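## Task

Shift every plate on the ELISA line forward by one station, in any order that works: F10, currently the top plate in IN, goes to WASHER; F07 goes from READER to DONE, nested on top of that stack; E01 goes from WASHER to DISPENSER; E07 goes from DISPENSER to SHAKER; E10 goes from SHAKER to READER. A plate on an instrument counts only if it sits seated and flat within the locators with well A1 at the corner marked A1 (on SHAKER, at its A1 mark). In DONE either orientation is fine. All other plates in IN and DONE must be left exactly as they were. Each plate must stay put on its own, not because the gripper holds it, so release it and move the arm away at the end.

## Robot and tools

Robot: a single 7-joint Kinova Gen3 arm carrying a Robotiq 2F-85 parallel gripper. There is one arm, so every command row describes that arm alone.

Frame: the scene frame has its origin on the table top right under the arm base, +z up, and +y to the left when facing along +x. The base may sit slightly tilted relative to the table.

execute_actions takes "actions", a list holding zero or one item, and an optional "pictures" boolean. An empty list commands nothing and returns the current state with camera images. A move item is {"rows": [...], "steps": n}: up to 15 rows, n from 3 to 15 control steps of 1/30 s each (default 15). One row is used per step; if rows run out, the final row is held. A wait item is {"steps": n} with no rows, n up to 300; it counts from the previous result. A refused call moves nothing.

Each row has 9 numbers in this order: joint_1 (waist), joint_2 (shoulder), joint_3 (upper arm roll), joint_4 (elbow), joint_5 (forearm roll), joint_6 (wrist pitch), joint_7 (wrist roll), gripper position, gripper speed. The seven joint values are absolute target angles in radians, in the same convention as the Joint positions line; they are not offsets. Ranges: waist, upper arm roll, forearm roll and wrist roll -69.115 to 69.115; shoulder -2.250 to 2.250; elbow -2.580 to 2.580; wrist pitch -2.100 to 2.100. A target more than 0.013 rad past a range end (and beyond the joint's current angle) gets the call refused; true ends may differ from the stated ones by up to 0.013 rad, and a joint asked past its true end stops there, often reported as "joint sent to its limit" (possibly about an earlier action). Per step, each target is kept within 0.304 rad of the measured angle for joints 1-4 and 0.266 rad for joints 5-7, and all targets are pulled back if they would shift the gripper more than 70 mm from where it is measured. Far moves therefore need several calls, and a result may arrive before the arm reaches its goal. Joints share speed and acceleration limits and start and stop together; reversing a command halts them all.

Gripper position is in [-1, 1]: +1 fully open (85 mm), 0 about 41 mm, about -0.8 pads touching, -1 closes until something blocks it. Speed is in [-1, 1]: about 20 mm/s at -1, 85 at 0, 150 at +1. A full close squeezes with roughly 190-235 N per pad. To hold firmly, send -1 and keep sending it. For a gentler grip, open first and then close to just under the object's width. To release, send a width larger than the object. Closing fingers move their tips about 13 mm farther from the wrist, so keep that clearance above surfaces. The fingers may re-close by themselves (never past the requested value) if the object slips, gives, or is lost.

Result lines: Joint positions (rad) and Joint velocities (rad/s) in column order; joint torques in that order, with per-unit offsets and noise. position_measured_pct is about 50 - 50 x the finger position: 0 means fully open; stopping below about 90 short of the target means something is held or blocking; near 90 or a bit higher means the pads met, on nothing or on something very thin. "joint command not followed" means a clearance check altered or blocked targets (mounting blocks and posts count as arm). HELD flags steps where the row was not fully sent. Each result is captured 3 steps before its action ends; the arm keeps heading to the last row sent while you think or wait, until it nearly stops or a step is HELD. TORQUE FAULT: contact torque reached a load limit (46.9 N m for joints 1-4, 29.5 for 5-7, held weight included); the arm halts for 10 s and drops the rest of the call. MOTOR HOT appears from 60 °C; at 75 °C an OVER-TEMPERATURE FAULT lets the arm sag. Holding loads warms motors; avoid any stop.

zoom_image: camera (cam_high, cam_low or cam_wrist) and region [x0, y0, x1, y1] in pixels of that camera's latest 672x504 image, top-left origin, at most 504x504. Calibration for cam_high and cam_low is given in OpenCV form; cam_wrist's pose is not, but it sits near the wrist_camera_optical frame.

read_manual: optional section, only "licences"; returns licence texts and moves nothing.

finished_scene: pass the current scene number; it ends that scene for good and reports whether the goal held.

Scene facts: plates may be parked temporarily on the recovery nest N6 and the regrip nest RG. On each labelled item, well A1 is at the labelled short end, in the corner opposite the labelled long side. IN and DONE are deep racks filled from above, with stacks resting on the rack floor far below the wall tops; IN starts with two plates, DONE with one. Station names appear on housings or deck labels. The open gripper straddles a plate body across its width but not its base flange. Held parts may occasionally be tugged briefly. A workable order is to empty destinations first: READER to DONE, then SHAKER to READER, DISPENSER to SHAKER, WASHER to DISPENSER, and finally IN to WASHER.

Avoid dropping plates, slamming or striking things, pressing hard, and above all knocking anything off the table, which ends the scene.

Each tool is called after "Request:" by a JSON object that holds its "fn" and its "kwargs", one argument or row to a line.

## Session

Request:
{"fn": "execute_actions", "kwargs": {
  "actions": []
}}

Scene clock: 0.00 s of 7600.00 s.
position_measured_pct=0.0
Joint positions: [-0.121  1.269 -0.61   0.922 -0.344  1.959  3.415]
Joint velocities: [ 0.  0. -0.  0.  0. -0.  0.]
Joint torques (N m, as the joint torque sensors report them, + toward a larger angle): no reading
Motor temperatures (°C, as the motors report them): [30 28 31 31 32 40 39]

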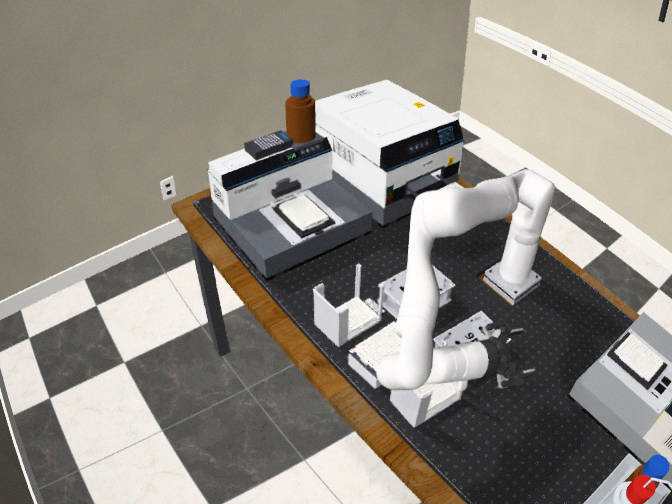

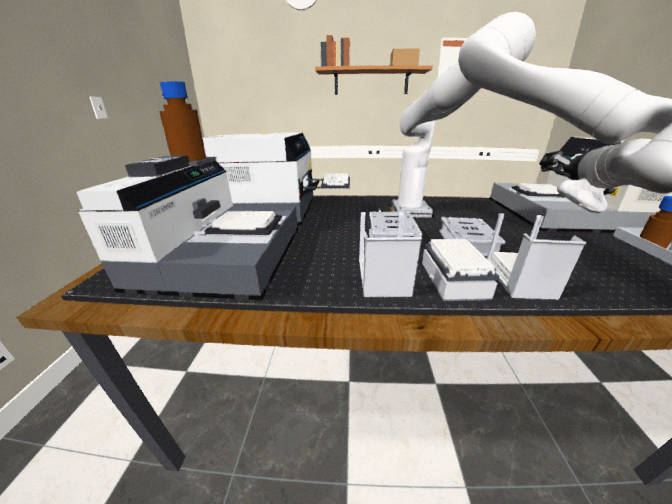

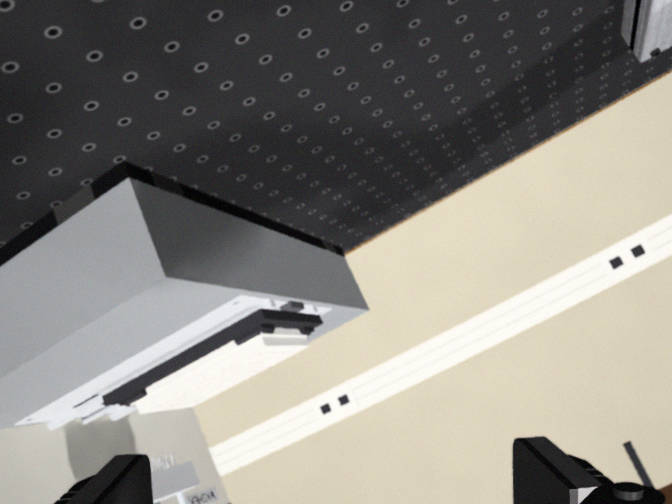

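Request:
{"fn": "execute_actions", "kwargs": {
  "actions": [
    {"rows":[[-0.121,0.8,-0.5,0.95,-0.3,1.9,3.0,1,0]],"steps":15}
  ]
}}

Request:
{"fn": "execute_actions", "kwargs": {
  "actions": [
    {"steps":10}
  ]
}}

Request:
{"fn": "execute_actions", "kwargs": {
  "actions": [
    {"rows":[[-0.05,0.38,0,1.2,0,1.5616,1.52,1,0]],"steps":15}
  ]
}}

Request:
{"fn": "execute_actions", "kwargs": {
  "actions": [
    {"steps":35}
  ],
  "pictures": true
}}

Scene clock: 0.63 s of 7600.00 s.
position_measured_pct=0.0
Joint positions: [-0.121  0.973 -0.529  0.944 -0.311  1.916  3.158]
Joint velocities: [ 0.001 -1.044  0.176  0.034  0.069 -0.096 -0.956]
Joint torques (N m, as the joint torque sensors report them, + toward a larger angle): [ -0.32 -22.16  -3.23  -5.86  -1.95   1.62   0.15]
Motor temperatures (°C, as the motors report them): [30 28 31 31 32 40 39]
Steps of this call (steps 1 to 7: nothing new was sent; steps 8 to 19: the first 12 steps of this action). Readings (joint positions | what the end effector reports):
8: [-0.121 1.268 -0.610 0.922 -0.344 1.959 3.415] | position_measured_pct=0.0
9: [-0.121 1.263 -0.608 0.924 -0.343 1.958 3.411] | position_measured_pct=0.0
11: [-0.121 1.235 -0.598 0.928 -0.339 1.953 3.389] | position_measured_pct=0.0
15: [-0.121 1.115 -0.559 0.939 -0.323 1.932 3.286] | position_measured_pct=0.0
19: the state above

Scene clock: 0.97 s of 7600.00 s.
position_measured_pct=0.0
Joint positions: [-0.121  0.804 -0.5    0.949 -0.3    1.9    3.   ]
Joint velocities: [-0.001 -0.031  0.009  0.015  0.006 -0.004 -0.002]
Joint torques (N m, as the joint torque sensors report them, + toward a larger angle): [ -0.27 -20.59  -2.9   -7.22  -1.4    1.45   0.19]
Motor temperatures (°C, as the motors report them): [30 28 31 31 32 40 39]
Kept back: nothing.
Steps of this call (steps 1 to 3: the last 3 steps of your previous action; steps 4 to 10: the robot went on to your last target). Readings (joint positions | what the end effector reports):
1: [-0.121 0.938 -0.523 0.945 -0.309 1.912 3.126] | position_measured_pct=0.0
2: [-0.121 0.905 -0.518 0.946 -0.307 1.909 3.095] | position_measured_pct=0.0
4: [-0.121 0.851 -0.509 0.947 -0.304 1.905 3.044] | position_measured_pct=0.0
8: [-0.121 0.806 -0.501 0.948 -0.301 1.901 3.001] | position_measured_pct=0.0
10: the state above

Scene clock: 1.37 s of 7600.00 s.
position_measured_pct=0.0
Joint positions: [-0.08   0.568 -0.262  1.101 -0.123  1.707  2.79 ]
Joint velocities: [ 0.092 -0.598  0.819  0.321  0.404 -0.479 -0.73 ]
Joint torques (N m, as the joint torque sensors report them, + toward a larger angle): [ -0.43 -17.46  -0.06  -8.09  -0.75   0.52  -0.41]
Motor temperatures (°C, as the motors report them): [30 28 31 31 32 40 39]
Steps of this call (steps 1 to 12: the first 12 steps of this action). Readings (joint positions | what the end effector reports):
1: [-0.121 0.802 -0.500 0.950 -0.300 1.899 3.000] | position_measured_pct=0.0
2: [-0.120 0.796 -0.495 0.955 -0.296 1.895 2.996] | position_measured_pct=0.0
4: [-0.114 0.766 -0.471 0.977 -0.275 1.873 2.974] | position_measured_pct=0.0
8: [-0.095 0.663 -0.370 1.050 -0.189 1.784 2.885] | position_measured_pct=0.0
12: the state above

Scene clock: 2.53 s of 7600.00 s.
position_measured_pct=0.0
Joint positions: [-0.05   0.38   0.     1.2   -0.     1.562  1.521]
Joint velocities: [ 0.     0.    -0.    -0.     0.     0.    -0.028]
Joint torques (N m, as the joint torque sensors report them, + toward a larger angle): [ -0.43 -16.26   1.28  -8.58   0.24   0.17   0.07]
Motor temperatures (°C, as the motors report them): [30 28 31 31 32 40 39]
Kept back: nothing.
Steps of this call (steps 1 to 3: the last 3 steps of your previous action; steps 4 to 35: the robot went on to your last target). Readings (joint positions | what the end effector reports):
1: [-0.077 0.549 -0.234 1.111 -0.110 1.691 2.764] | position_measured_pct=0.0
2: [-0.074 0.530 -0.207 1.121 -0.097 1.676 2.737] | position_measured_pct=0.0
4: [-0.068 0.492 -0.154 1.142 -0.072 1.647 2.674] | position_measured_pct=0.0
8: [-0.057 0.431 -0.066 1.173 -0.030 1.599 2.515] | position_measured_pct=0.0
35: the state above

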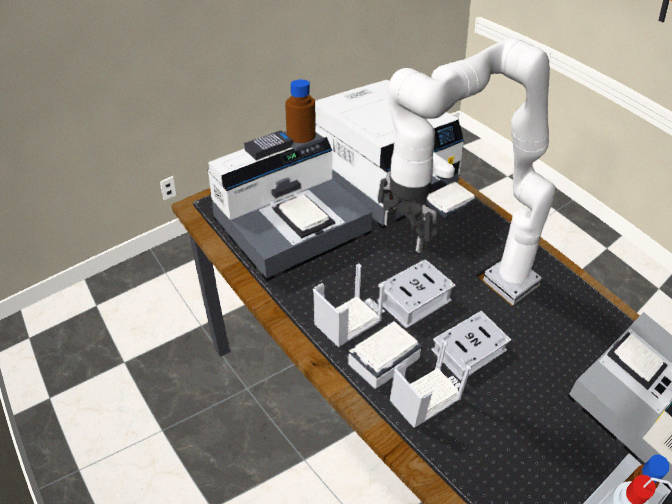

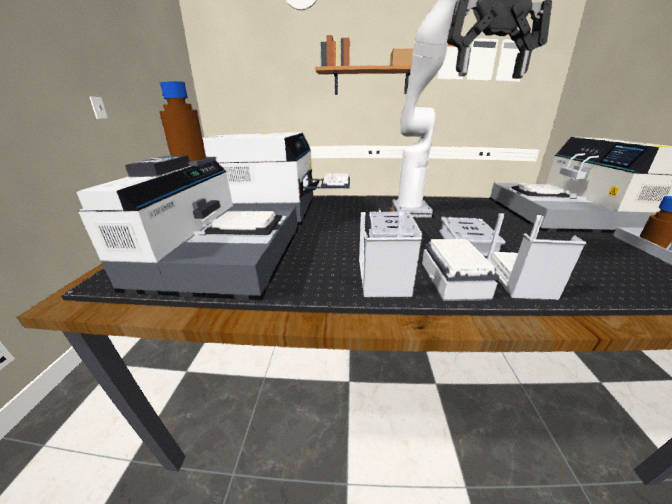

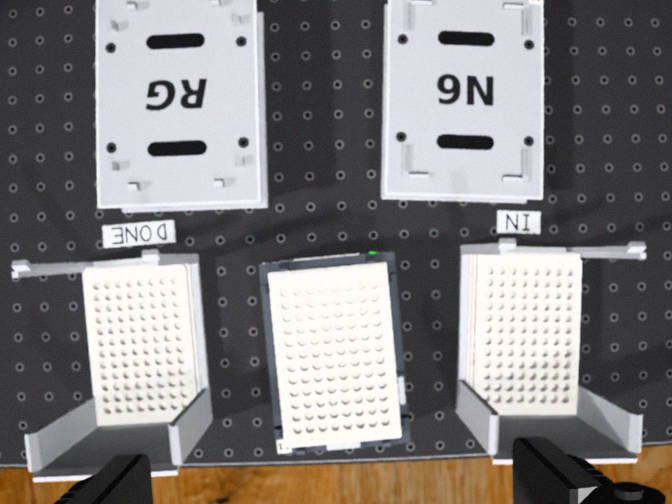

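Request:
{"fn": "zoom_image", "kwargs": {
  "camera": "cam_wrist",
  "region": [240, 230, 660, 480]
}}

Request:
{"fn": "zoom_image", "kwargs": {
  "camera": "cam_high",
  "region": [300, 250, 520, 430]
}}

Request:
{"fn": "zoom_image", "kwargs": {
  "camera": "cam_high",
  "region": [240, 140, 500, 270]
}}

Request:
{"fn": "zoom_image", "kwargs": {
  "camera": "cam_low",
  "region": [340, 130, 672, 310]
}}

Region (240, 230, 660, 480) of cam_wrist's 672x504 image, scaled by 1.200; it fills the top 300 rows of this view, and the rest is white.

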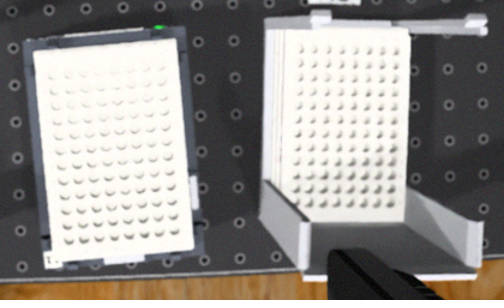

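Region (300, 250, 520, 430) of cam_high's 672x504 image, scaled by 2.291, with more detail than that image has; it fills the top 412 rows of this view, and the rest is white.

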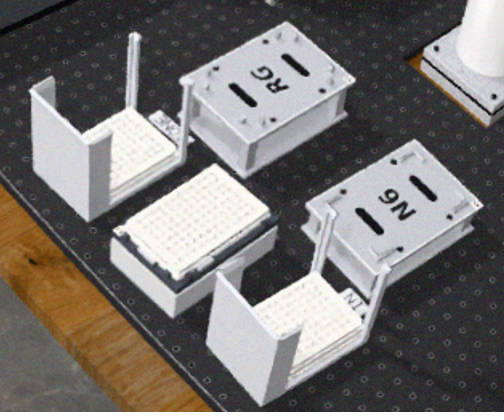

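Region (240, 140, 500, 270) of cam_high's 672x504 image, scaled by 1.938, with more detail than that image has.

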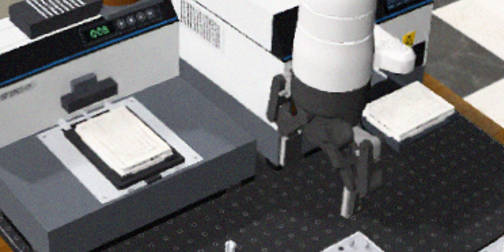

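Region (340, 130, 672, 310) of cam_low's 672x504 image, scaled by 1.518, with more detail than that image has; it fills the top 273 rows of this view, and the rest is white.

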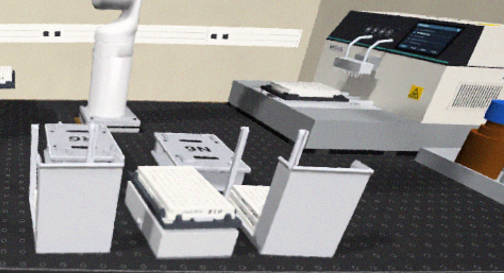

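Request:
{"fn": "execute_actions", "kwargs": {
  "actions": [
    {"rows":[[0.3,-0.06,0,1.872,0,1.3296,2.0,1,0]],"steps":15}
  ]
}}

Request:
{"fn": "execute_actions", "kwargs": {
  "actions": [
    {"rows":[[1.44,-0.06,0,1.872,0,1.3296,3.01,1,0]],"steps":15}
  ]
}}

Request:
{"fn": "execute_actions", "kwargs": {
  "actions": [
    {"steps":35}
  ],
  "pictures": true
}}

Scene clock: 3.30 s of 7600.00 s.
position_measured_pct=0.0
Joint positions: [0.173 0.12  0.001 1.465 0.    1.411 1.751]
Joint velocities: [ 0.529 -0.762  0.003  1.028  0.003 -0.354  0.908]
Joint torques (N m, as the joint torque sensors report them, + toward a larger angle): [-0.74 -9.33 -0.27 -8.1  -0.21 -0.34  0.1 ]
Motor temperatures (°C, as the motors report them): [30 28 31 31 32 40 39]
Steps of this call (steps 1 to 11: the robot went on to your last target; steps 12 to 23: the first 12 steps of this action). Readings (joint positions | what the end effector reports):
12: [-0.049 0.379 -0.000 1.201 -0.000 1.561 1.520] | position_measured_pct=0.0
13: [-0.043 0.374 -0.001 1.206 -0.001 1.557 1.524] | position_measured_pct=0.0
15: [-0.015 0.345 -0.003 1.233 -0.001 1.538 1.546] | position_measured_pct=0.0
19: [0.089 0.237 0.000 1.337 0.000 1.468 1.638] | position_measured_pct=0.0
23: the state above

Scene clock: 3.80 s of 7600.00 s.
position_measured_pct=0.0
Joint positions: [ 0.571 -0.036 -0.     1.811 -0.     1.339  2.173]
Joint velocities: [ 1.148 -0.111  0.001  0.301  0.    -0.049  1.   ]
Joint torques (N m, as the joint torque sensors report them, + toward a larger angle): [-0.53 -8.44  0.27 -9.22  0.03 -0.13  0.2 ]
Motor temperatures (°C, as the motors report them): [30 28 31 31 32 40 39]
Steps of this call (steps 1 to 3: the last 3 steps of your previous action; steps 4 to 15: the first 12 steps of this action). Readings (joint positions | what the end effector reports):
4: [0.229 0.041 0.001 1.604 0.000 1.375 1.861] | position_measured_pct=0.0
5: [0.244 0.029 -0.000 1.635 -0.000 1.369 1.884] | position_measured_pct=0.0
7: [0.292 0.010 -0.001 1.683 -0.001 1.360 1.933] | position_measured_pct=0.0
11: [0.424 -0.017 0.000 1.759 0.000 1.348 2.045] | position_measured_pct=0.0
15: the state above

Scene clock: 4.97 s of 7600.00 s.
position_measured_pct=0.0
Joint positions: [ 1.439 -0.06   0.     1.872  0.     1.33   3.01 ]
Joint velocities: [ 0.007  0.     0.     0.    -0.    -0.     0.   ]
Joint torques (N m, as the joint torque sensors report them, + toward a larger angle): [-0.83 -7.63  0.55 -8.95 -0.09  0.04  0.2 ]
Motor temperatures (°C, as the motors report them): [30 28 31 31 32 40 39]
Kept back: nothing.
Steps of this call (steps 1 to 3: the last 3 steps of your previous action; steps 4 to 35: the robot went on to your last target). Readings (joint positions | what the end effector reports):
1: [0.610 -0.039 -0.000 1.821 0.000 1.338 2.206] | position_measured_pct=0.0
2: [0.649 -0.042 -0.000 1.829 0.000 1.336 2.241] | position_measured_pct=0.0
4: [0.729 -0.047 0.000 1.842 0.000 1.334 2.311] | position_measured_pct=0.0
8: [0.892 -0.054 0.000 1.859 0.000 1.332 2.454] | position_measured_pct=0.0
35: the state above

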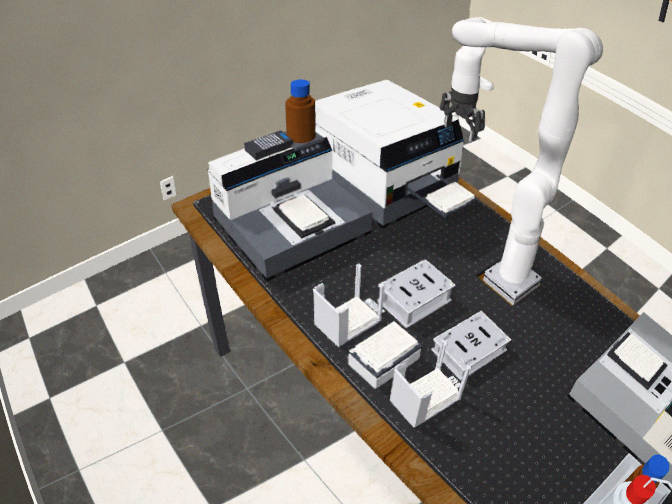

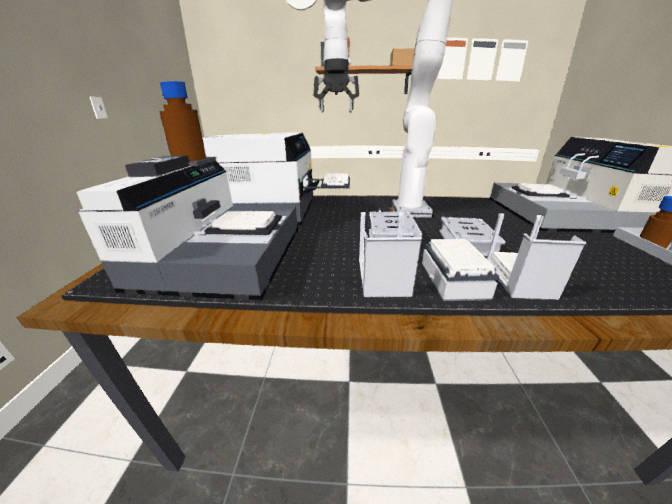

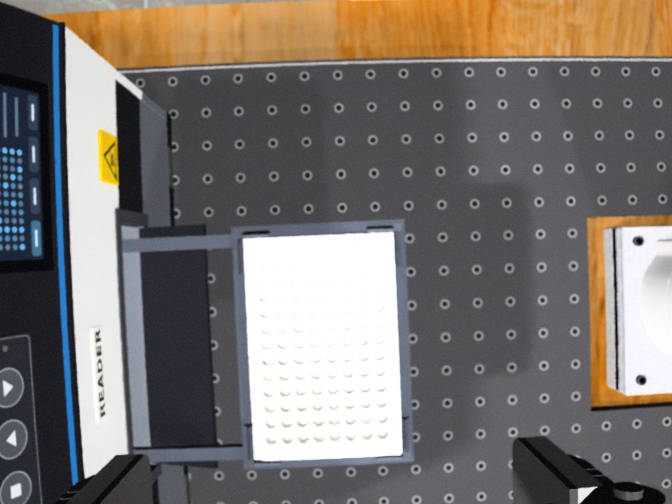

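Request:
{"fn": "execute_actions", "kwargs": {
  "actions": [
    {"rows":[[1.44,0.055,0,2.11,0,0.9766,3.01,1,0]],"steps":14}
  ]
}}

Request:
{"fn": "execute_actions", "kwargs": {
  "actions": [
    {"rows":[[1.44,0.192,0,2.2363,0,0.7133,3.01,1,0]],"steps":15}
  ]
}}

Request:
{"fn": "execute_actions", "kwargs": {
  "actions": [
    {"steps":6}
  ],
  "pictures": true
}}

Scene clock: 5.47 s of 7600.00 s.
position_measured_pct=0.0
Joint positions: [ 1.44   0.037 -0.     2.072 -0.     1.044  3.01 ]
Joint velocities: [-0.001  0.273  0.001  0.589 -0.001 -1.045 -0.   ]
Joint torques (N m, as the joint torque sensors report them, + toward a larger angle): [-0.38 -9.48  1.11 -8.48 -0.13 -0.35 -0.11]
Motor temperatures (°C, as the motors report them): [30 28 31 31 32 40 39]
Steps of this call (steps 1 to 4: the robot went on to your last target; steps 5 to 15: the first 11 steps of this action). Readings (joint positions | what the end effector reports):
5: [1.440 -0.060 0.000 1.873 0.000 1.329 3.010] | position_measured_pct=0.0
6: [1.440 -0.057 0.000 1.877 0.000 1.324 3.010] | position_measured_pct=0.0
8: [1.440 -0.044 0.000 1.903 0.000 1.295 3.010] | position_measured_pct=0.0
12: [1.440 0.005 0.000 2.003 -0.000 1.163 3.010] | position_measured_pct=0.0
15: the state above

Scene clock: 5.97 s of 7600.00 s.
position_measured_pct=0.0
Joint positions: [ 1.44   0.187 -0.     2.235 -0.     0.714  3.01 ]
Joint velocities: [ 0.001  0.032 -0.     0.013 -0.    -0.033  0.   ]
Joint torques (N m, as the joint torque sensors report them, + toward a larger angle): [-0.58 -9.15  1.47 -6.53  0.16 -0.42 -0.13]
Motor temperatures (°C, as the motors report them): [30 28 31 31 32 40 39]
Steps of this call (steps 1 to 3: the last 3 steps of your previous action; steps 4 to 15: the first 12 steps of this action). Readings (joint positions | what the end effector reports):
4: [1.440 0.053 -0.000 2.109 -0.000 0.977 3.010] | position_measured_pct=0.0
5: [1.440 0.060 0.000 2.114 0.000 0.968 3.010] | position_measured_pct=0.0
7: [1.440 0.089 0.000 2.138 0.000 0.918 3.010] | position_measured_pct=0.0
11: [1.440 0.167 -0.000 2.212 -0.000 0.765 3.010] | position_measured_pct=0.0
15: the state above

Scene clock: 6.17 s of 7600.00 s.
position_measured_pct=0.0
Joint positions: [ 1.44   0.191 -0.     2.236 -0.     0.713  3.01 ]
Joint velocities: [ 0.002  0.007  0.001  0.001 -0.    -0.001 -0.   ]
Joint torques (N m, as the joint torque sensors report them, + toward a larger angle): [-0.69 -9.51  0.78 -6.45 -0.04 -0.13  0.17]
Motor temperatures (°C, as the motors report them): [30 28 31 31 32 40 39]
Kept back: nothing.
Steps of this call (steps 1 to 3: the last 3 steps of your previous action; steps 4 to 6: the robot went on to your last target). Readings (joint positions | what the end effector reports):
1: [1.440 0.188 -0.000 2.236 -0.000 0.714 3.010] | position_measured_pct=0.0
2: [1.440 0.189 -0.000 2.236 0.000 0.713 3.010] | position_measured_pct=0.0
4: [1.440 0.190 -0.000 2.236 -0.000 0.713 3.010] | position_measured_pct=0.0
6: the state above

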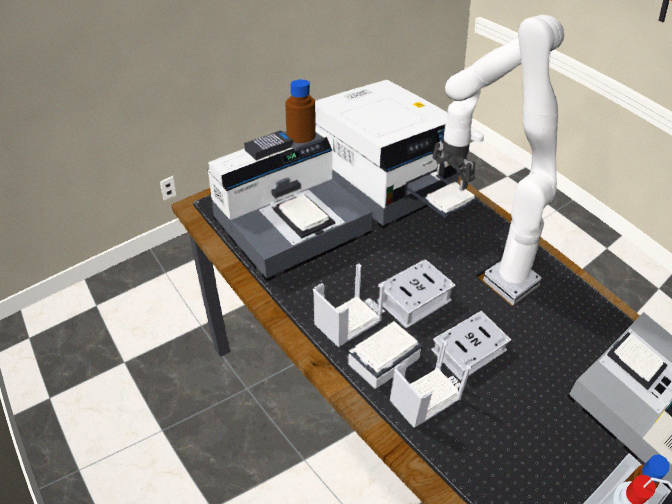

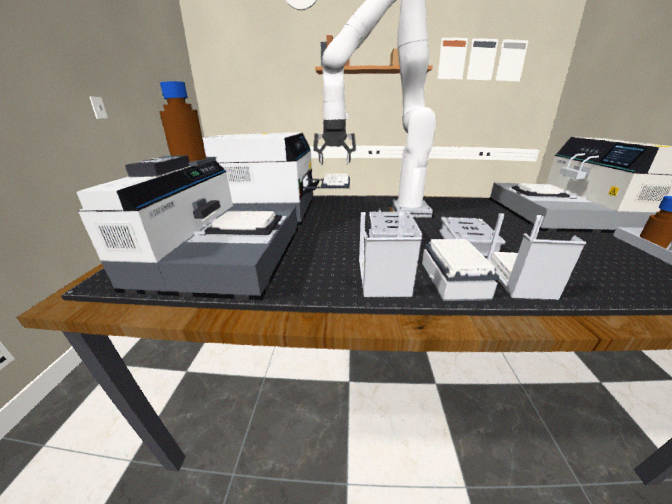

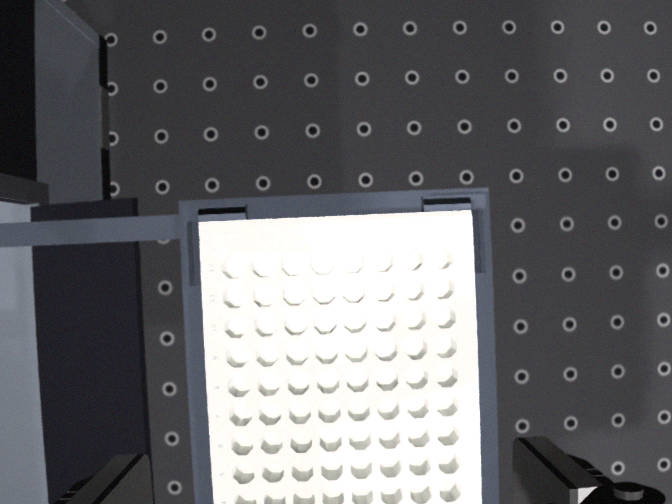

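Request:
{"fn": "execute_actions", "kwargs": {
  "actions": [
    {"rows":[[1.465,0.2599,0,2.2922,0,0.5895,3.03,1,0]],"steps":15}
  ],
  "pictures": true
}}

Scene clock: 6.77 s of 7600.00 s.
position_measured_pct=0.0
Joint positions: [1.464 0.258 0.    2.292 0.    0.59  3.03 ]
Joint velocities: [ 0.006  0.015 -0.001  0.003  0.    -0.001  0.   ]
Joint torques (N m, as the joint torque sensors report them, + toward a larger angle): [ -0.42 -10.29   1.11  -5.29   0.27   0.11  -0.06]
Motor temperatures (°C, as the motors report them): [30 28 31 31 32 40 39]
Steps of this call (steps 1 to 6: the robot went on to your last target; steps 7 to 18: the first 12 steps of this action). Readings (joint positions | what the end effector reports):
7: [1.440 0.193 -0.000 2.237 -0.000 0.712 3.010] | position_measured_pct=0.0
8: [1.443 0.199 -0.000 2.240 -0.000 0.704 3.011] | position_measured_pct=0.0
10: [1.454 0.227 -0.000 2.261 -0.000 0.658 3.019] | position_measured_pct=0.0
14: [1.463 0.256 0.000 2.291 0.000 0.592 3.030] | position_measured_pct=0.0
18: the state above

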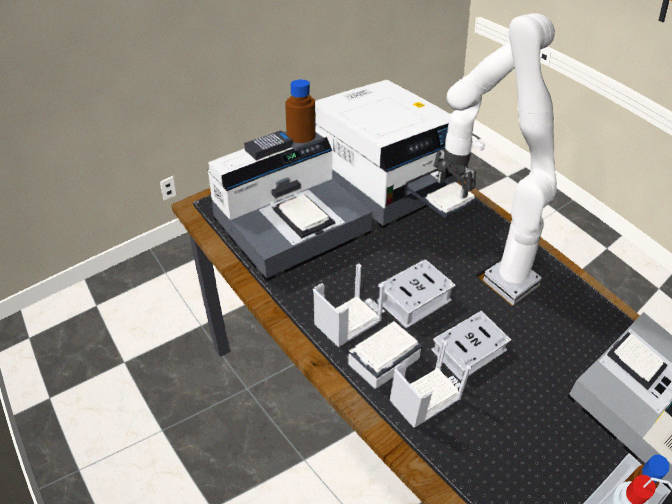

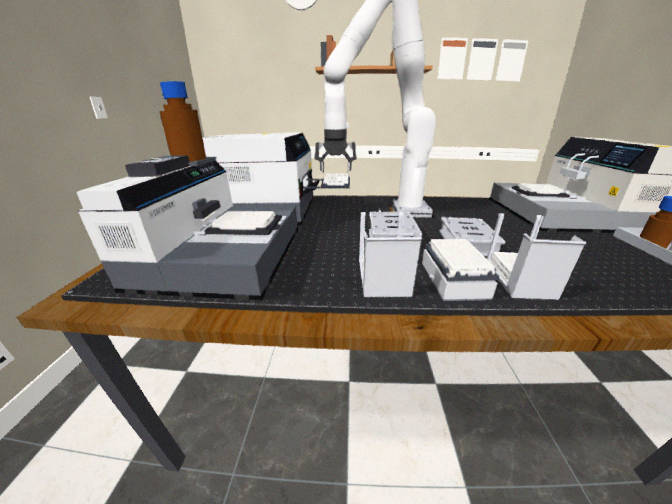

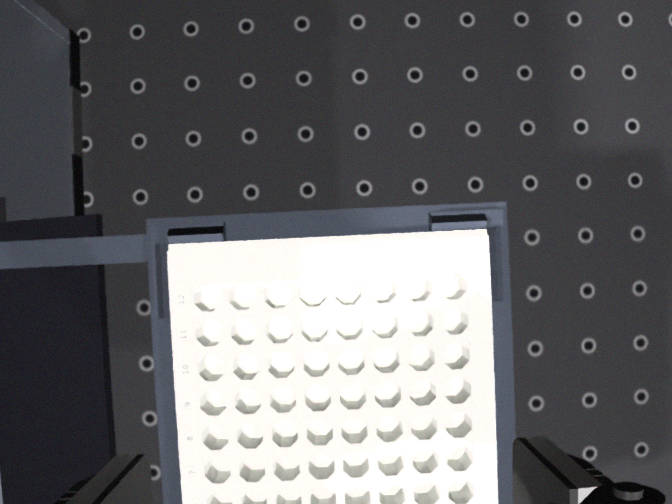

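Request:
{"fn": "execute_actions", "kwargs": {
  "actions": [
    {"rows":[[1.465,0.2751,0,2.3083,0,0.5582,3.03,1,0]],"steps":12}
  ],
  "pictures": true
}}

Scene clock: 7.20 s of 7600.00 s.
position_measured_pct=0.0
Joint positions: [1.465 0.275 0.    2.308 0.    0.558 3.03 ]
Joint velocities: [-0.001  0.004 -0.001  0.002  0.001 -0.001 -0.001]
Joint torques (N m, as the joint torque sensors report them, + toward a larger angle): [-0.74 -9.47  1.12 -4.46  0.02 -0.18  0.1 ]
Motor temperatures (°C, as the motors report them): [30 28 31 31 32 40 39]
Steps of this call (steps 1 to 3: the last 3 steps of your previous action; step 4: the robot went on to your last target; steps 5 to 13: the first 9 steps of this action). Readings (joint positions | what the end effector reports):
5: [1.465 0.261 0.000 2.293 0.000 0.588 3.030] | position_measured_pct=0.0
6: [1.465 0.266 0.000 2.297 0.000 0.579 3.030] | position_measured_pct=0.0
8: [1.465 0.274 -0.000 2.307 -0.000 0.562 3.030] | position_measured_pct=0.0
12: [1.465 0.274 0.000 2.308 0.000 0.558 3.030] | position_measured_pct=0.0
13: the state above

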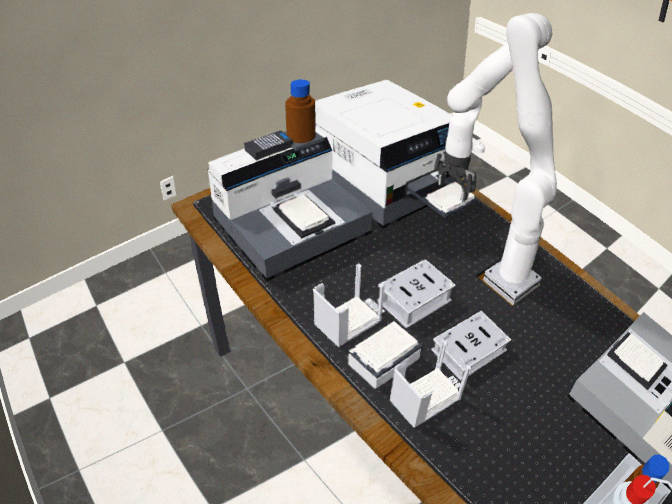

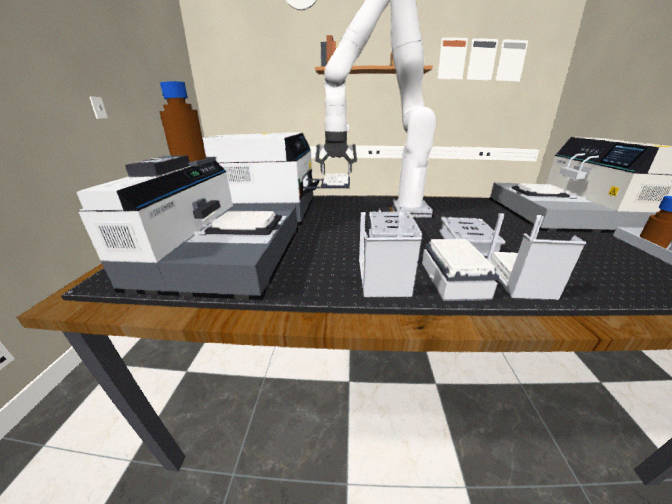

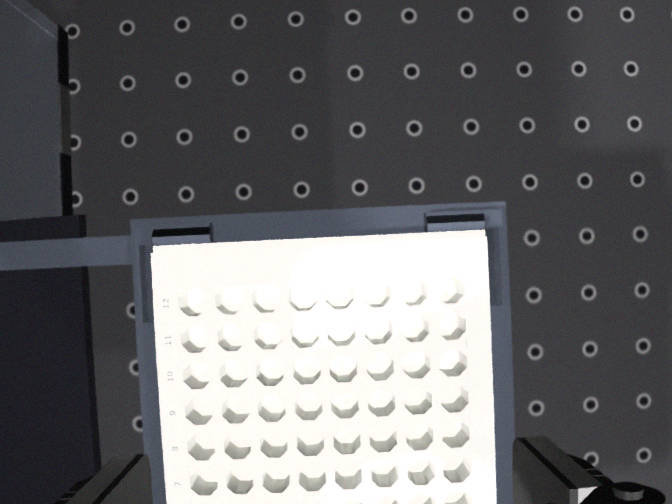

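Request:
{"fn": "execute_actions", "kwargs": {
  "actions": [
    {"rows":[[1.465,0.282,0,2.3117,0,0.5479,3.03,1,0],[1.465,0.289,0,2.3151,0,0.5375,3.03,1,0],[1.465,0.296,0,2.3186,0,0.527,3.03,1,0],[1.465,0.3043,0,2.3226,0,0.5147,3.03,1,0]],"steps":12}
  ],
  "pictures": true
}}

Scene clock: 7.60 s of 7600.00 s.
position_measured_pct=0.0
Joint positions: [ 1.465  0.303 -0.     2.322 -0.     0.515  3.03 ]
Joint velocities: [-0.     0.01  -0.001  0.003  0.    -0.008  0.   ]
Joint torques (N m, as the joint torque sensors report them, + toward a larger angle): [ -0.55 -10.05   0.92  -4.21   0.1   -0.41  -0.06]
Motor temperatures (°C, as the motors report them): [30 28 31 31 32 40 39]
Steps of this call (steps 1 to 3: the last 3 steps of your previous action; steps 4 to 12: the first 9 steps of this action). Readings (joint positions | what the end effector reports):
4: [1.465 0.276 0.000 2.309 -0.000 0.557 3.030] | position_measured_pct=0.0
5: [1.465 0.280 0.000 2.310 0.000 0.552 3.030] | position_measured_pct=0.0
7: [1.465 0.292 0.000 2.316 0.000 0.536 3.030] | position_measured_pct=0.0
11: [1.465 0.303 -0.000 2.322 -0.000 0.515 3.030] | position_measured_pct=0.0
12: the state above

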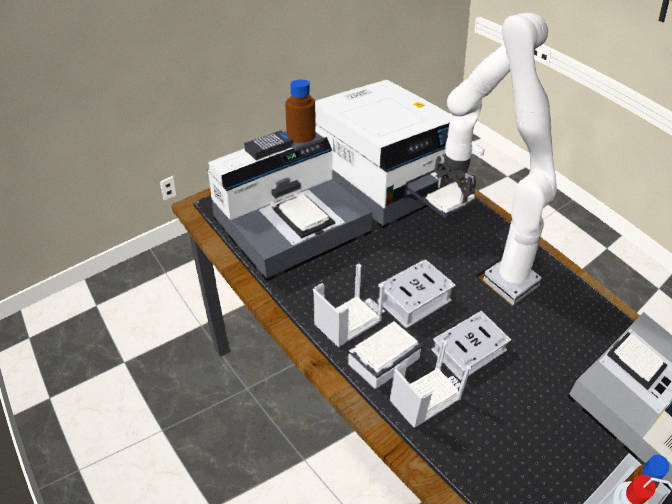

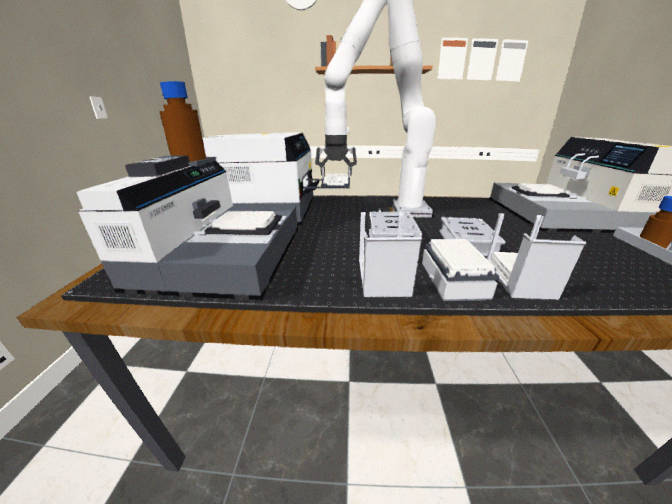

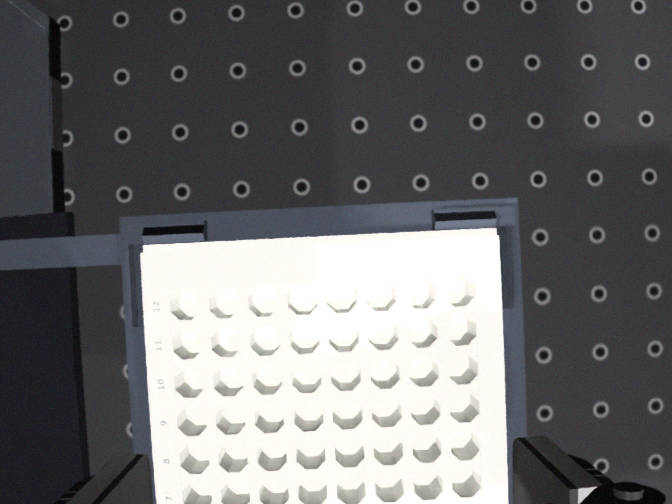

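Request:
{"fn": "execute_actions", "kwargs": {
  "actions": [
    {"rows":[[1.465,0.3043,0,2.3226,0,0.5147,3.03,-1,-0.5],[1.465,0.3029,0,2.3219,0,0.5168,3.03,-1,-0.5],[1.465,0.3015,0,2.3212,0,0.5189,3.03,-1,-0.5],[1.465,0.3001,0,2.3205,0,0.521,3.03,-1,-0.5],[1.465,0.2987,0,2.3199,0,0.523,3.03,-1,-0.5],[1.465,0.2973,0,2.3192,0,0.5251,3.03,-1,-0.5],[1.465,0.2959,0,2.3185,0,0.5272,3.03,-1,-0.5]],"steps":15}
  ]
}}

Request:
{"fn": "execute_actions", "kwargs": {
  "actions": [
    {"rows":[[1.465,0.2959,0,2.3185,0,0.5272,3.03,-1,-0.5],[1.465,0.2959,0,2.3185,0,0.5272,3.03,-1,-0.5],[1.465,0.285,0,2.313,0,0.5436,3.03,-1,-0.5],[1.465,0.2751,0,2.3083,0,0.5582,3.03,-1,-0.5],[1.465,0.257,0,2.298,0,0.5866,3.03,-1,-0.5],[1.465,0.18,0,2.25,0,0.7116,3.03,-1,-0.5]],"steps":15}
  ]
}}

Request:
{"fn": "execute_actions", "kwargs": {
  "actions": [
    {"rows":[[1.15,0.1,0,2.15,0,0.8916,2.75,-1,-0.5]],"steps":15}
  ],
  "pictures": true
}}

Scene clock: 8.27 s of 7600.00 s.
position_measured_pct=13.1
Joint positions: [ 1.465  0.294  0.     2.318 -0.     0.529  3.03 ]
Joint velocities: [ 0.    -0.023 -0.001 -0.003 -0.001  0.013  0.   ]
Joint torques (N m, as the joint torque sensors report them, + toward a larger angle): [-0.68 -6.99  1.05 -3.89  0.12 -1.07 -0.01]
Motor temperatures (°C, as the motors report them): [30 28 31 31 32 40 39]
Steps of this call (steps 1 to 3: the last 3 steps of your previous action; steps 4 to 8: the robot went on to your last target; steps 9 to 20: the first 12 steps of this action). Readings (joint positions | what the end effector reports):
9: [1.465 0.304 0.000 2.323 0.000 0.515 3.030] | position_measured_pct=0.0
10: [1.465 0.304 -0.000 2.322 0.000 0.515 3.030] | position_measured_pct=0.4
12: [1.465 0.302 0.000 2.321 0.000 0.518 3.030] | position_measured_pct=2.8
16: [1.465 0.297 -0.000 2.319 0.000 0.526 3.030] | position_measured_pct=8.7
20: the state above

Scene clock: 8.77 s of 7600.00 s.
position_measured_pct=15.1
Joint positions: [1.465 0.186 0.    2.252 0.    0.707 3.03 ]
Joint velocities: [ 0.001 -0.045  0.    -0.059  0.     0.172 -0.001]
Joint torques (N m, as the joint torque sensors report them, + toward a larger angle): [-0.84 -6.43  0.95 -5.13 -0.14 -0.37 -0.12]
Motor temperatures (°C, as the motors report them): [30 28 31 31 32 40 39]
Steps of this call (steps 1 to 3: the last 3 steps of your previous action; steps 4 to 15: the first 12 steps of this action). Readings (joint positions | what the end effector reports):
4: [1.465 0.292 0.000 2.318 -0.000 0.529 3.030] | position_measured_pct=15.1
5: [1.465 0.292 0.000 2.318 -0.000 0.529 3.030] | position_measured_pct=15.1
7: [1.465 0.286 0.000 2.316 -0.000 0.536 3.030] | position_measured_pct=15.1
11: [1.465 0.231 -0.000 2.286 -0.000 0.618 3.030] | position_measured_pct=15.1
15: the state above

Scene clock: 9.27 s of 7600.00 s.
position_measured_pct=15.1
Joint positions: [ 1.194  0.111 -0.001  2.162 -0.001  0.868  2.786]
Joint velocities: [-0.552 -0.145 -0.003 -0.195 -0.001  0.357 -0.573]
Joint torques (N m, as the joint torque sensors report them, + toward a larger angle): [ 0.02 -8.01  1.32 -6.01  0.18  0.05 -0.33]
Motor temperatures (°C, as the motors report them): [30 28 31 31 32 40 39]
Steps of this call (steps 1 to 3: the last 3 steps of your previous action; steps 4 to 15: the first 12 steps of this action). Readings (joint positions | what the end effector reports):
4: [1.464 0.182 0.000 2.250 0.000 0.712 3.030] | position_measured_pct=15.1
5: [1.457 0.180 0.001 2.249 0.000 0.715 3.026] | position_measured_pct=15.1
7: [1.428 0.172 0.001 2.240 0.001 0.730 3.004] | position_measured_pct=15.1
11: [1.306 0.140 0.001 2.202 0.001 0.798 2.900] | position_measured_pct=15.1
15: the state above

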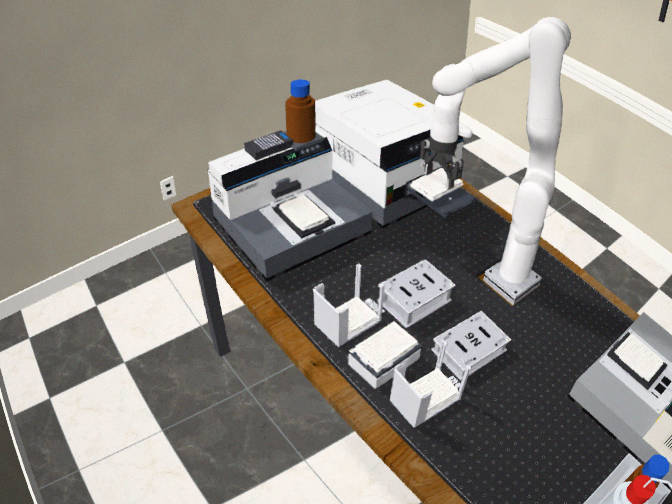

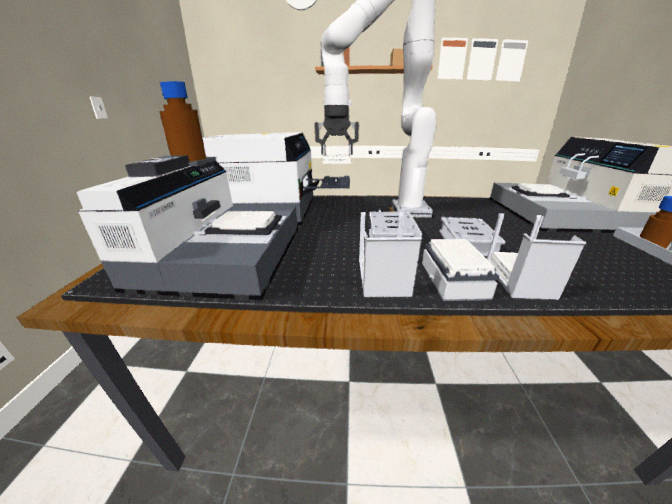

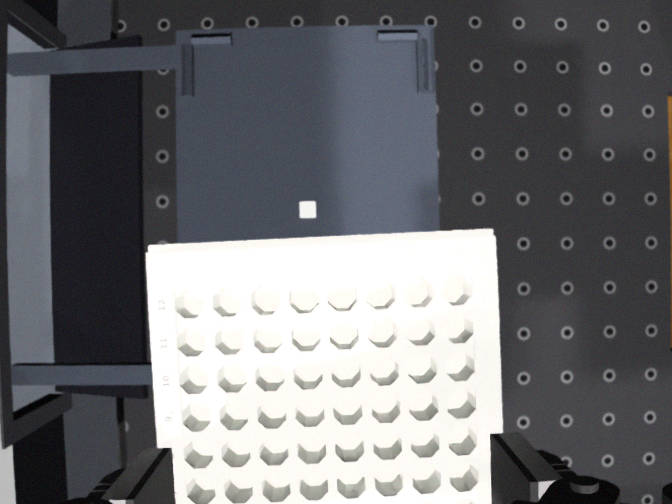

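Request:
{"fn": "execute_actions", "kwargs": {
  "actions": [
    {"rows":[[0.2584,0.3,0,1.9,0,0.9416,1.872,-1,-0.5]],"steps":15}
  ]
}}

Request:
{"fn": "execute_actions", "kwargs": {
  "actions": [
    {"steps":14}
  ]
}}

Request:
{"fn": "execute_actions", "kwargs": {
  "actions": [
    {"rows":[[0.2584,0.5796,0,1.5504,0,1.0116,1.872,-1,-0.5]],"steps":15}
  ]
}}

Request:
{"fn": "execute_actions", "kwargs": {
  "actions": [
    {"steps":12}
  ],
  "pictures": true
}}

Scene clock: 10.00 s of 7600.00 s.
position_measured_pct=15.1
Joint positions: [0.866 0.234 0.001 1.983 0.001 0.924 2.51 ]
Joint velocities: [-1.015  0.269 -0.    -0.355 -0.001  0.07  -0.892]
Joint torques (N m, as the joint torque sensors report them, + toward a larger angle): [ -0.11 -12.11   0.8   -6.39  -0.21   0.01  -0.29]
Motor temperatures (°C, as the motors report them): [30 28 31 31 32 40 39]
Steps of this call (steps 1 to 3: the last 3 steps of your previous action; steps 4 to 10: the robot went on to your last target; steps 11 to 22: the first 12 steps of this action). Readings (joint positions | what the end effector reports):
11: [1.150 0.101 0.000 2.149 0.000 0.892 2.750] | position_measured_pct=15.1
12: [1.143 0.105 0.001 2.146 0.001 0.893 2.746] | position_measured_pct=15.1
14: [1.113 0.124 0.001 2.125 0.001 0.898 2.723] | position_measured_pct=15.1
18: [0.998 0.188 0.001 2.044 0.001 0.913 2.626] | position_measured_pct=15.1
22: the state above

Scene clock: 10.47 s of 7600.00 s.
position_measured_pct=15.1
Joint positions: [0.39  0.295 0.    1.913 0.001 0.942 2.062]
Joint velocities: [-0.838  0.08   0.001 -0.025  0.006  0.031 -1.21 ]
Joint torques (N m, as the joint torque sensors report them, + toward a larger angle): [ -0.12 -16.67   1.3  -11.42  -0.57  -1.5    0.01]
Motor temperatures (°C, as the motors report them): [30 28 31 31 32 40 39]
Kept back: nothing.
Steps of this call (steps 1 to 3: the last 3 steps of your previous action; steps 4 to 14: the robot went on to your last target). Readings (joint positions | what the end effector reports):
1: [0.832 0.242 0.001 1.972 0.000 0.927 2.480] | position_measured_pct=15.1
2: [0.798 0.249 0.001 1.962 0.000 0.929 2.450] | position_measured_pct=15.1
4: [0.729 0.262 0.001 1.946 0.000 0.932 2.389] | position_measured_pct=15.1
8: [0.590 0.278 0.000 1.925 0.000 0.936 2.268] | position_measured_pct=15.1
14: the state above

Scene clock: 10.87 s of 7600.00 s.
position_measured_pct=15.1
Joint positions: [ 0.269  0.526 -0.     1.624 -0.     0.998  1.885]
Joint velocities: [-0.107  0.561 -0.008 -0.824 -0.004  0.143 -0.154]
Joint torques (N m, as the joint torque sensors report them, + toward a larger angle): [  0.49 -18.29   1.37  -6.45   0.34   0.58  -0.13]
Motor temperatures (°C, as the motors report them): [30 28 31 31 32 40 39]
Steps of this call (steps 1 to 12: the first 12 steps of this action). Readings (joint positions | what the end effector reports):
1: [0.362 0.298 0.001 1.912 0.001 0.943 2.022] | position_measured_pct=15.1
2: [0.338 0.304 0.000 1.907 0.001 0.945 1.985] | position_measured_pct=15.1
4: [0.306 0.333 -0.001 1.880 0.000 0.950 1.939] | position_measured_pct=15.1
8: [0.286 0.433 -0.000 1.759 0.000 0.974 1.910] | position_measured_pct=15.1
12: the state above

Scene clock: 11.27 s of 7600.00 s.
position_measured_pct=15.1
Joint positions: [ 0.259  0.579 -0.     1.55  -0.     1.012  1.872]
Joint velocities: [-0.001  0.008 -0.001 -0.001  0.    -0.    -0.002]
Joint torques (N m, as the joint torque sensors report them, + toward a larger angle): [ -0.11 -18.52   1.12  -7.7    0.39   0.22  -0.05]
Motor temperatures (°C, as the motors report them): [30 28 31 31 32 40 39]
Kept back: nothing.
Steps of this call (steps 1 to 3: the last 3 steps of your previous action; steps 4 to 12: the robot went on to your last target). Readings (joint positions | what the end effector reports):
1: [0.265 0.543 -0.000 1.599 -0.000 1.002 1.881] | position_measured_pct=15.1
2: [0.263 0.556 -0.000 1.579 -0.000 1.006 1.877] | position_measured_pct=15.1
4: [0.260 0.571 -0.000 1.556 -0.000 1.010 1.873] | position_measured_pct=15.1
8: [0.259 0.576 -0.000 1.551 -0.000 1.011 1.872] | position_measured_pct=15.1
12: the state above

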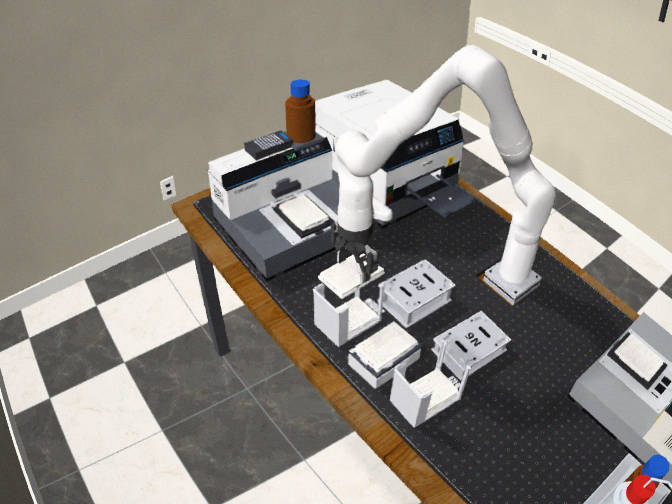

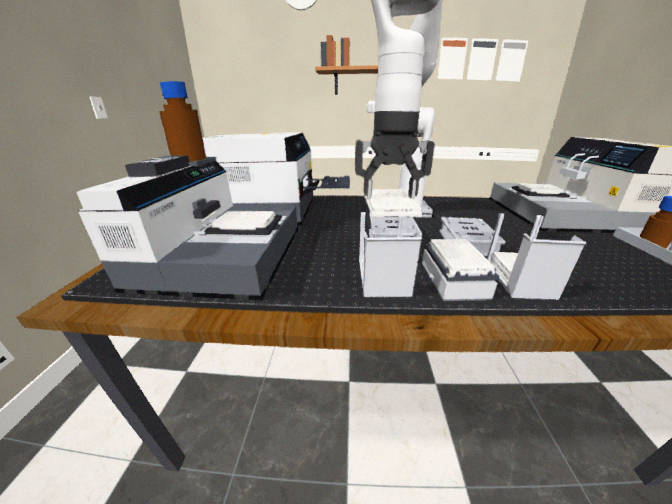

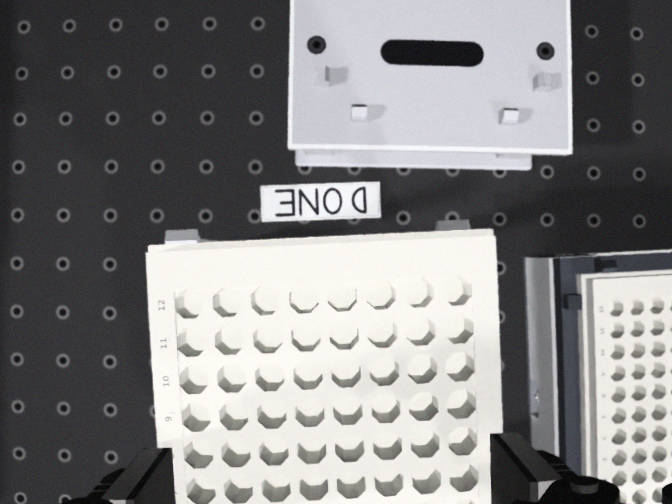

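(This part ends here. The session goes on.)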